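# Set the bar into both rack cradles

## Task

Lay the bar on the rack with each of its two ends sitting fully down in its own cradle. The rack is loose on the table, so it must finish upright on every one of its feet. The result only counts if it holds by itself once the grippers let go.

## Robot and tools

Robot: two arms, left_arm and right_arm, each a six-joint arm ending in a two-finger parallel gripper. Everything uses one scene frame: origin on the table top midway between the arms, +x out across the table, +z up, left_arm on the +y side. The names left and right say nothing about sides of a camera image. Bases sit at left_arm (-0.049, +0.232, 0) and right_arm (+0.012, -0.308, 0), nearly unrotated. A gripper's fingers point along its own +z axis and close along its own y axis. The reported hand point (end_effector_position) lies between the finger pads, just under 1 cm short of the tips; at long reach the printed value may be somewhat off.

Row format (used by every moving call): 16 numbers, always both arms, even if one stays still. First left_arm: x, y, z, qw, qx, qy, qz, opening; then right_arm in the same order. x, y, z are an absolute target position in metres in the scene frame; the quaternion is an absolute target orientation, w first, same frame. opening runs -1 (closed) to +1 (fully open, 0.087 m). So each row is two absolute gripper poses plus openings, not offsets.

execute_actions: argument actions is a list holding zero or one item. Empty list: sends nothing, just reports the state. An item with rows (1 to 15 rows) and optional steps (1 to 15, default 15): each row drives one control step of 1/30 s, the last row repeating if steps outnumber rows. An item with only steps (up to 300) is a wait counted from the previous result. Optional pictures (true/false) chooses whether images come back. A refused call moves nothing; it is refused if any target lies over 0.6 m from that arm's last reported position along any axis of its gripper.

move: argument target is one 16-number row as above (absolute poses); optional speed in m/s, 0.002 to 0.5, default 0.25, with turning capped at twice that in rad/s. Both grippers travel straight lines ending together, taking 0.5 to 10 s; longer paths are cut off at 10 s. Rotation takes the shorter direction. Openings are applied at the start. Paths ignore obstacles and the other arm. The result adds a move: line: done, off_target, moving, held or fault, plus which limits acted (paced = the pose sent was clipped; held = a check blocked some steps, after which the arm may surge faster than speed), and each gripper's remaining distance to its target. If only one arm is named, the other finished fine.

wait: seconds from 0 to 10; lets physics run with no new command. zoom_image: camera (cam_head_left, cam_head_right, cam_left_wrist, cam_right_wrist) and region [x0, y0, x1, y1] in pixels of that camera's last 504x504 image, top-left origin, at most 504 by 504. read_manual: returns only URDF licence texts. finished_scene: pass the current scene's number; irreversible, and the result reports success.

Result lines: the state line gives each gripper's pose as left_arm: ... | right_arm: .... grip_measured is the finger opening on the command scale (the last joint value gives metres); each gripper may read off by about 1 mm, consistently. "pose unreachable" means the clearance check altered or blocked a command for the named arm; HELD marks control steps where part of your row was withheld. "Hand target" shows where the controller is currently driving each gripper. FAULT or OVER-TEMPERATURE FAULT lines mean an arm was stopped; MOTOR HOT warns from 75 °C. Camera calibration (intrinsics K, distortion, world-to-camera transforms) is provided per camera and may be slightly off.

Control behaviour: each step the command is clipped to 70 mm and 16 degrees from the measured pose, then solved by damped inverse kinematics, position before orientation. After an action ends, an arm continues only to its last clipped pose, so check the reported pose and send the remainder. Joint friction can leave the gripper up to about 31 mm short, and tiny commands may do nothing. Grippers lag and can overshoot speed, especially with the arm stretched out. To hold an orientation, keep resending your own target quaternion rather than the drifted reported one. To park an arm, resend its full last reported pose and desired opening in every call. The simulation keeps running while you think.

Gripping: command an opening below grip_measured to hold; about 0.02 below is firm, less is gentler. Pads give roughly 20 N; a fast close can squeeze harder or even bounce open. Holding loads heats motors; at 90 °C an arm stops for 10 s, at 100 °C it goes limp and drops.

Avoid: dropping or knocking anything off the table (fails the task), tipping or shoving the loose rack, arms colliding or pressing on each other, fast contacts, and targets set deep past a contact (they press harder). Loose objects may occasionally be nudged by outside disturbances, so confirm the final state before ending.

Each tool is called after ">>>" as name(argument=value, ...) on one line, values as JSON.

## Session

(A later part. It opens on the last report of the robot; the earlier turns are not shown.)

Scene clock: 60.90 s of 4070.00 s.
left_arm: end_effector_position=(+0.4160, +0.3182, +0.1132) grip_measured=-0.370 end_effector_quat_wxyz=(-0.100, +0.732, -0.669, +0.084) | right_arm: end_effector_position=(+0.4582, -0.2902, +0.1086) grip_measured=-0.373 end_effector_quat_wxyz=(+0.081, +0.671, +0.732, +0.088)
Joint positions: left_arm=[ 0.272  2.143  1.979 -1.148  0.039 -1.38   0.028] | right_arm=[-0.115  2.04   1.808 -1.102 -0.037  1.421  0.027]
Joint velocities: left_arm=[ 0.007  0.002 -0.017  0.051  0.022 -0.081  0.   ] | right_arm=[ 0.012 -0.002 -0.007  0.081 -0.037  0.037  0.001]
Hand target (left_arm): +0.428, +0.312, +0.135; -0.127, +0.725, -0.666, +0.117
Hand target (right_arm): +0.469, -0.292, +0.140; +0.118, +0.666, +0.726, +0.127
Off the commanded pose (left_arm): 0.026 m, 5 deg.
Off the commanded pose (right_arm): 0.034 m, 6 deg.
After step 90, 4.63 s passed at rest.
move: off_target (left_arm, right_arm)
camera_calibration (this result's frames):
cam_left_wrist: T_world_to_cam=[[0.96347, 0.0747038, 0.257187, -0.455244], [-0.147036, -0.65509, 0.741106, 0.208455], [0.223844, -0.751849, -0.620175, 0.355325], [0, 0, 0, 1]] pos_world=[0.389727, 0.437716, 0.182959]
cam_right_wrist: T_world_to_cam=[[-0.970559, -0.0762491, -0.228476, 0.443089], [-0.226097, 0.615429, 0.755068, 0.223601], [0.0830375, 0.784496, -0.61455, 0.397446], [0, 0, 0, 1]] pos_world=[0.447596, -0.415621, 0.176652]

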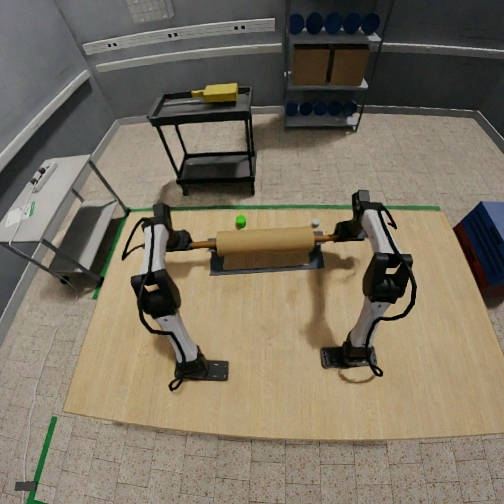

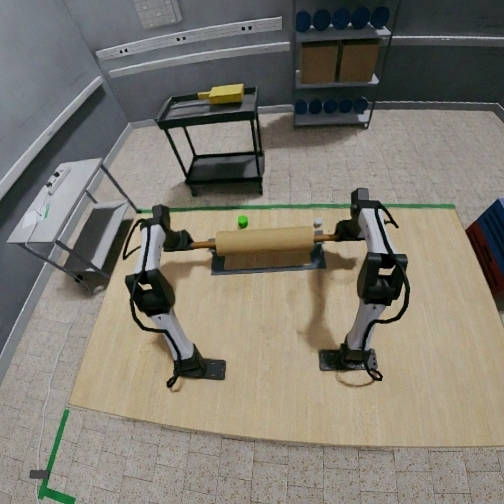

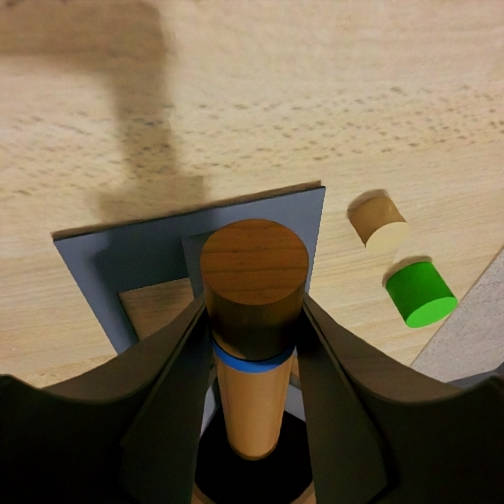

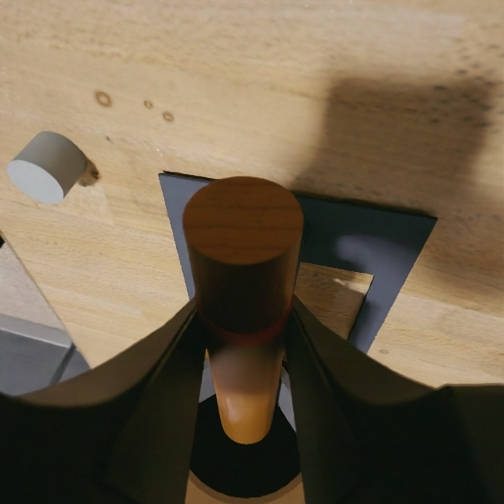

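>>> move(target=[0.42,0.316,0.105,-0.11,0.73,-0.668,0.095,-0.41,0.462,-0.291,0.104,0.09,0.67,0.73,0.1,-0.41], speed=0.02)

>>> move(target=[0.42,0.316,0.105,-0.11,0.73,-0.668,0.095,0.5,0.462,-0.291,0.104,0.09,0.67,0.73,0.1,0.5], speed=0.02)

>>> move(target=[0.395,0.318,0.19,-0.11,0.73,-0.668,0.095,0.5,0.437,-0.291,0.19,0.09,0.67,0.73,0.1,0.5], speed=0.15)

Scene clock: 65.20 s of 4070.00 s.
left_arm: end_effector_position=(+0.4114, +0.3174, +0.1049) grip_measured=-0.370 end_effector_quat_wxyz=(-0.095, +0.734, -0.667, +0.079) | right_arm: end_effector_position=(+0.4591, -0.2900, +0.1069) grip_measured=-0.373 end_effector_quat_wxyz=(+0.085, +0.669, +0.733, +0.092)
Joint positions: left_arm=[ 0.272  2.133  1.934 -1.126  0.035 -1.385  0.028] | right_arm=[-0.115  2.032  1.787 -1.076 -0.038  1.416  0.027]
Joint velocities: left_arm=[-0.002 -0.007 -0.022 -0.007 -0.051 -0.066 -0.   ] | right_arm=[-0.007  0.007 -0.007 -0.007 -0.081 -0.022  0.   ]
Hand target (left_arm): +0.420, +0.316, +0.105; -0.109, +0.730, -0.668, +0.094
Hand target (right_arm): +0.462, -0.291, +0.104; +0.090, +0.670, +0.730, +0.100
Off the commanded pose (left_arm): 0.009 m, 3 deg.
Off the commanded pose (right_arm): 0.004 m, 1 deg.
After step 90, 0.33 s passed at rest.
move: off_target (left_arm)
camera_calibration (this result's frames):
cam_left_wrist: T_world_to_cam=[[0.966432, 0.080614, 0.243947, -0.450286], [-0.133251, -0.654541, 0.744191, 0.207212], [0.219665, -0.751717, -0.621827, 0.352504], [0, 0, 0, 1]] pos_world=[0.385349, 0.436911, 0.174837]
cam_right_wrist: T_world_to_cam=[[-0.967279, -0.0810153, -0.240431, 0.441952], [-0.238379, 0.61466, 0.75191, 0.23076], [0.086867, 0.784621, -0.61386, 0.394369], [0, 0, 0, 1]] pos_world=[0.448242, -0.415464, 0.174835]

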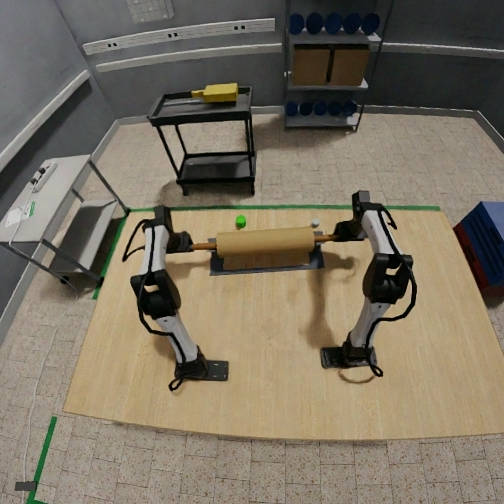

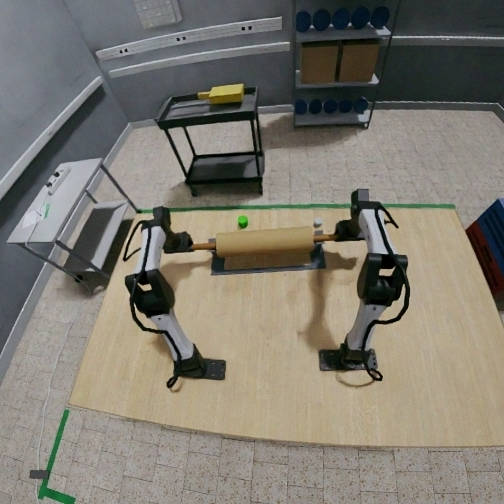

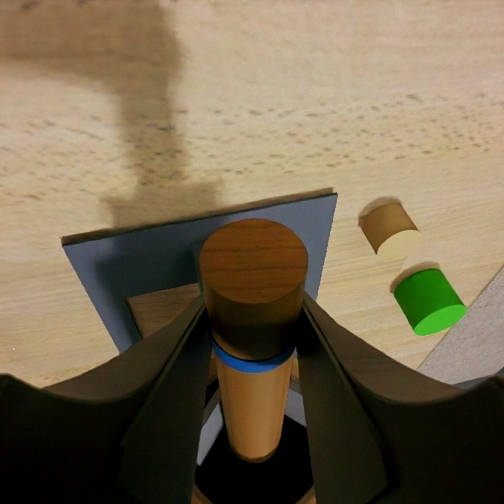

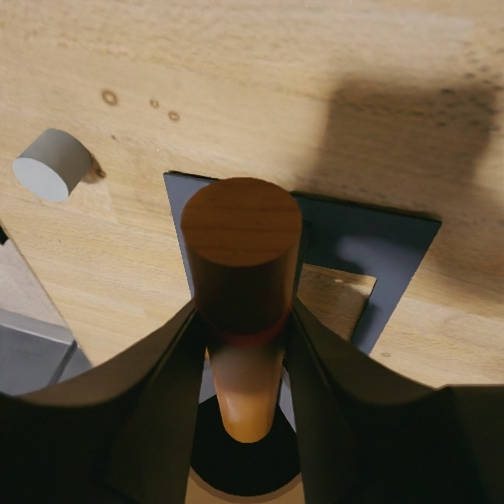

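Scene clock: 66.53 s of 4070.00 s.
left_arm: end_effector_position=(+0.4223, +0.3199, +0.1077) grip_measured=+0.500 end_effector_quat_wxyz=(-0.114, +0.732, -0.666, +0.092) | right_arm: end_effector_position=(+0.4600, -0.2899, +0.1041) grip_measured=+0.500 end_effector_quat_wxyz=(+0.086, +0.669, +0.733, +0.094)
Joint positions: left_arm=[ 0.272  2.133  1.933 -1.079  0.039 -1.385  0.066] | right_arm=[-0.115  2.032  1.774 -1.06  -0.039  1.416  0.066]
Joint velocities: left_arm=[-0.022 -0.007 -0.022 -0.037 -0.037 -0.007 -0.001] | right_arm=[ 0.007  0.007  0.002  0.11   0.007 -0.022 -0.   ]
Hand target (left_arm): +0.420, +0.316, +0.105; -0.110, +0.730, -0.668, +0.095
Hand target (right_arm): +0.462, -0.291, +0.104; +0.090, +0.670, +0.730, +0.100
Off the commanded pose (left_arm): 0.005 m, 1 deg.
Off the commanded pose (right_arm): 0.002 m, 1 deg.
move: done
camera_calibration (this result's frames):
cam_left_wrist: T_world_to_cam=[[0.954343, 0.0770912, 0.288592, -0.460287], [-0.167627, -0.661452, 0.731015, 0.226373], [0.247245, -0.746015, -0.61833, 0.339886], [0, 0, 0, 1]] pos_world=[0.393183, 0.438779, 0.177515]
cam_right_wrist: T_world_to_cam=[[-0.966316, -0.081085, -0.244252, 0.442077], [-0.241471, 0.613955, 0.751499, 0.234263], [0.0890243, 0.785165, -0.612854, 0.391516], [0, 0, 0, 1]] pos_world=[0.448899, -0.415385, 0.171872]

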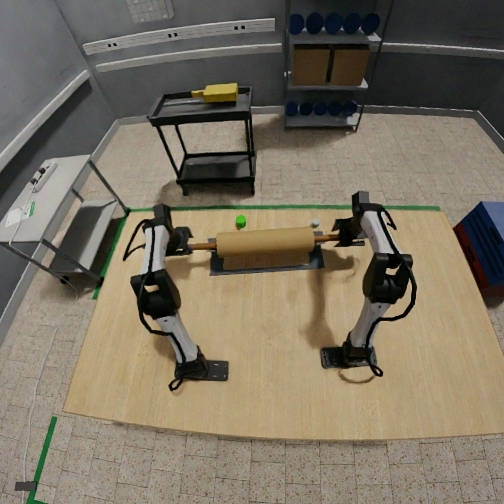

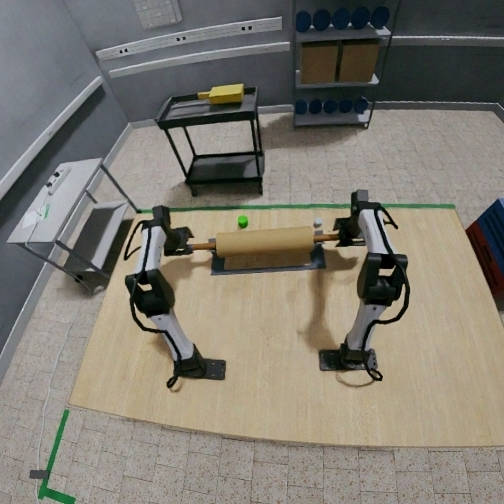

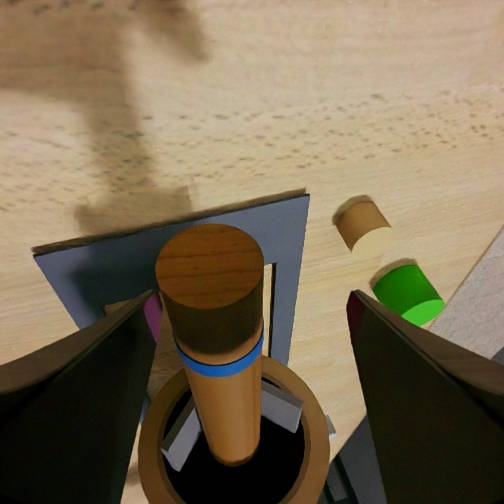

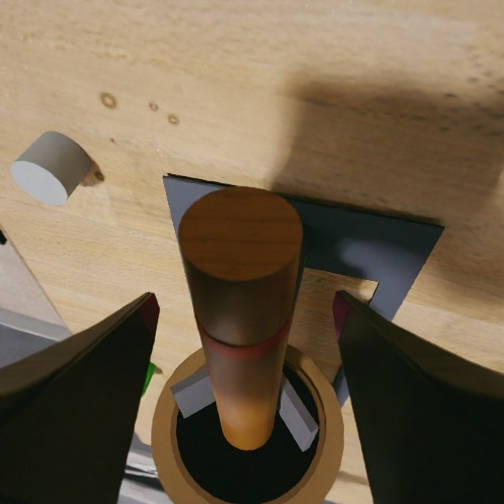

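Scene clock: 67.80 s of 4070.00 s.
left_arm: end_effector_position=(+0.3956, +0.3142, +0.1796) grip_measured=+0.500 end_effector_quat_wxyz=(-0.101, +0.730, -0.670, +0.087) | right_arm: end_effector_position=(+0.4380, -0.2882, +0.1804) grip_measured=+0.500 end_effector_quat_wxyz=(+0.084, +0.669, +0.733, +0.093)
Joint positions: left_arm=[ 0.279  2.1    2.18  -1.387  0.046 -1.37   0.066] | right_arm=[-0.115  1.981  2.007 -1.348 -0.04   1.416  0.066]
Joint velocities: left_arm=[ 0.002 -0.002 -0.007  0.022 -0.051 -0.007  0.001] | right_arm=[-0.027  0.012 -0.012 -0.081 -0.022 -0.081 -0.001]
Hand target (left_arm): +0.396, +0.318, +0.190; -0.110, +0.730, -0.668, +0.095
Hand target (right_arm): +0.437, -0.291, +0.190; +0.090, +0.670, +0.730, +0.100
Off the commanded pose (left_arm): 0.011 m, 1 deg.
Off the commanded pose (right_arm): 0.010 m, 1 deg.
move: off_target (left_arm)
camera_calibration (this result's frames):
cam_left_wrist: T_world_to_cam=[[0.962258, 0.0706532, 0.262807, -0.451672], [-0.154751, -0.652313, 0.741984, 0.155613], [0.223856, -0.754649, -0.61676, 0.398369], [0, 0, 0, 1]] pos_world=[0.369529, 0.434049, 0.248939]
cam_right_wrist: T_world_to_cam=[[-0.967289, -0.0810227, -0.24039, 0.439362], [-0.238552, 0.61284, 0.753339, 0.168669], [0.0862829, 0.786042, -0.612122, 0.440206], [0, 0, 0, 1]] pos_world=[0.427244, -0.413789, 0.248012]

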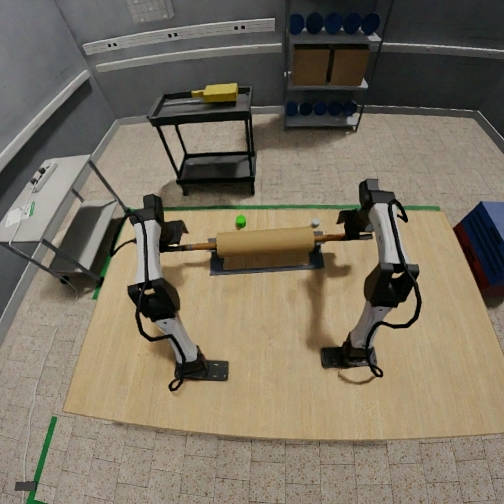

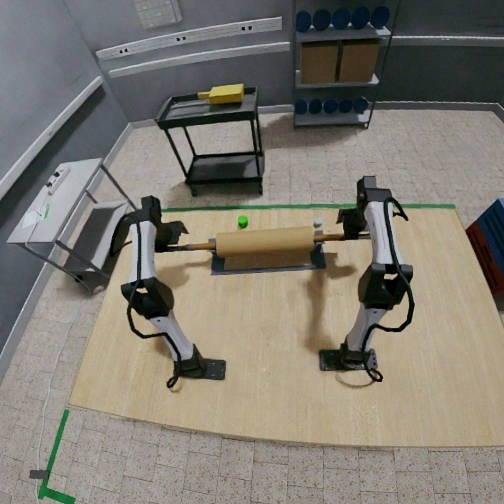

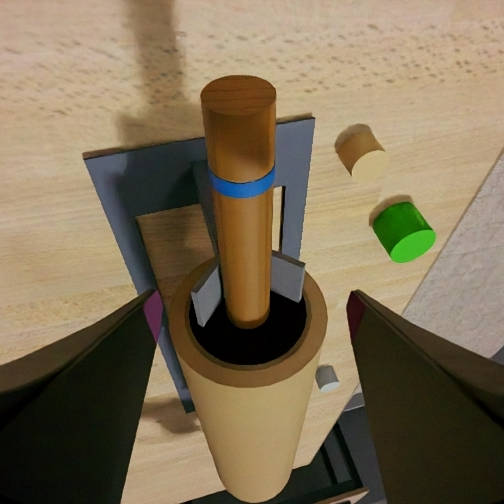

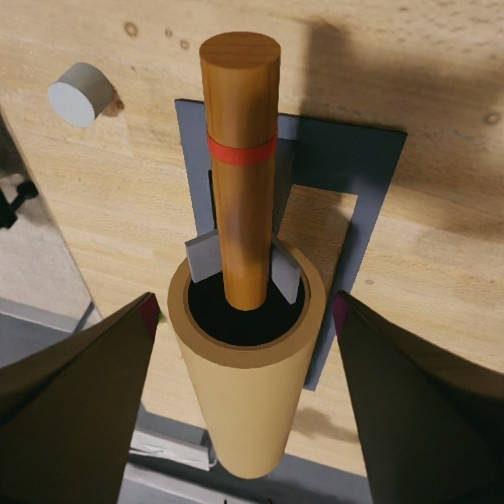

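>>> finished_scene(scene=1)

The scene is finished: the task was done.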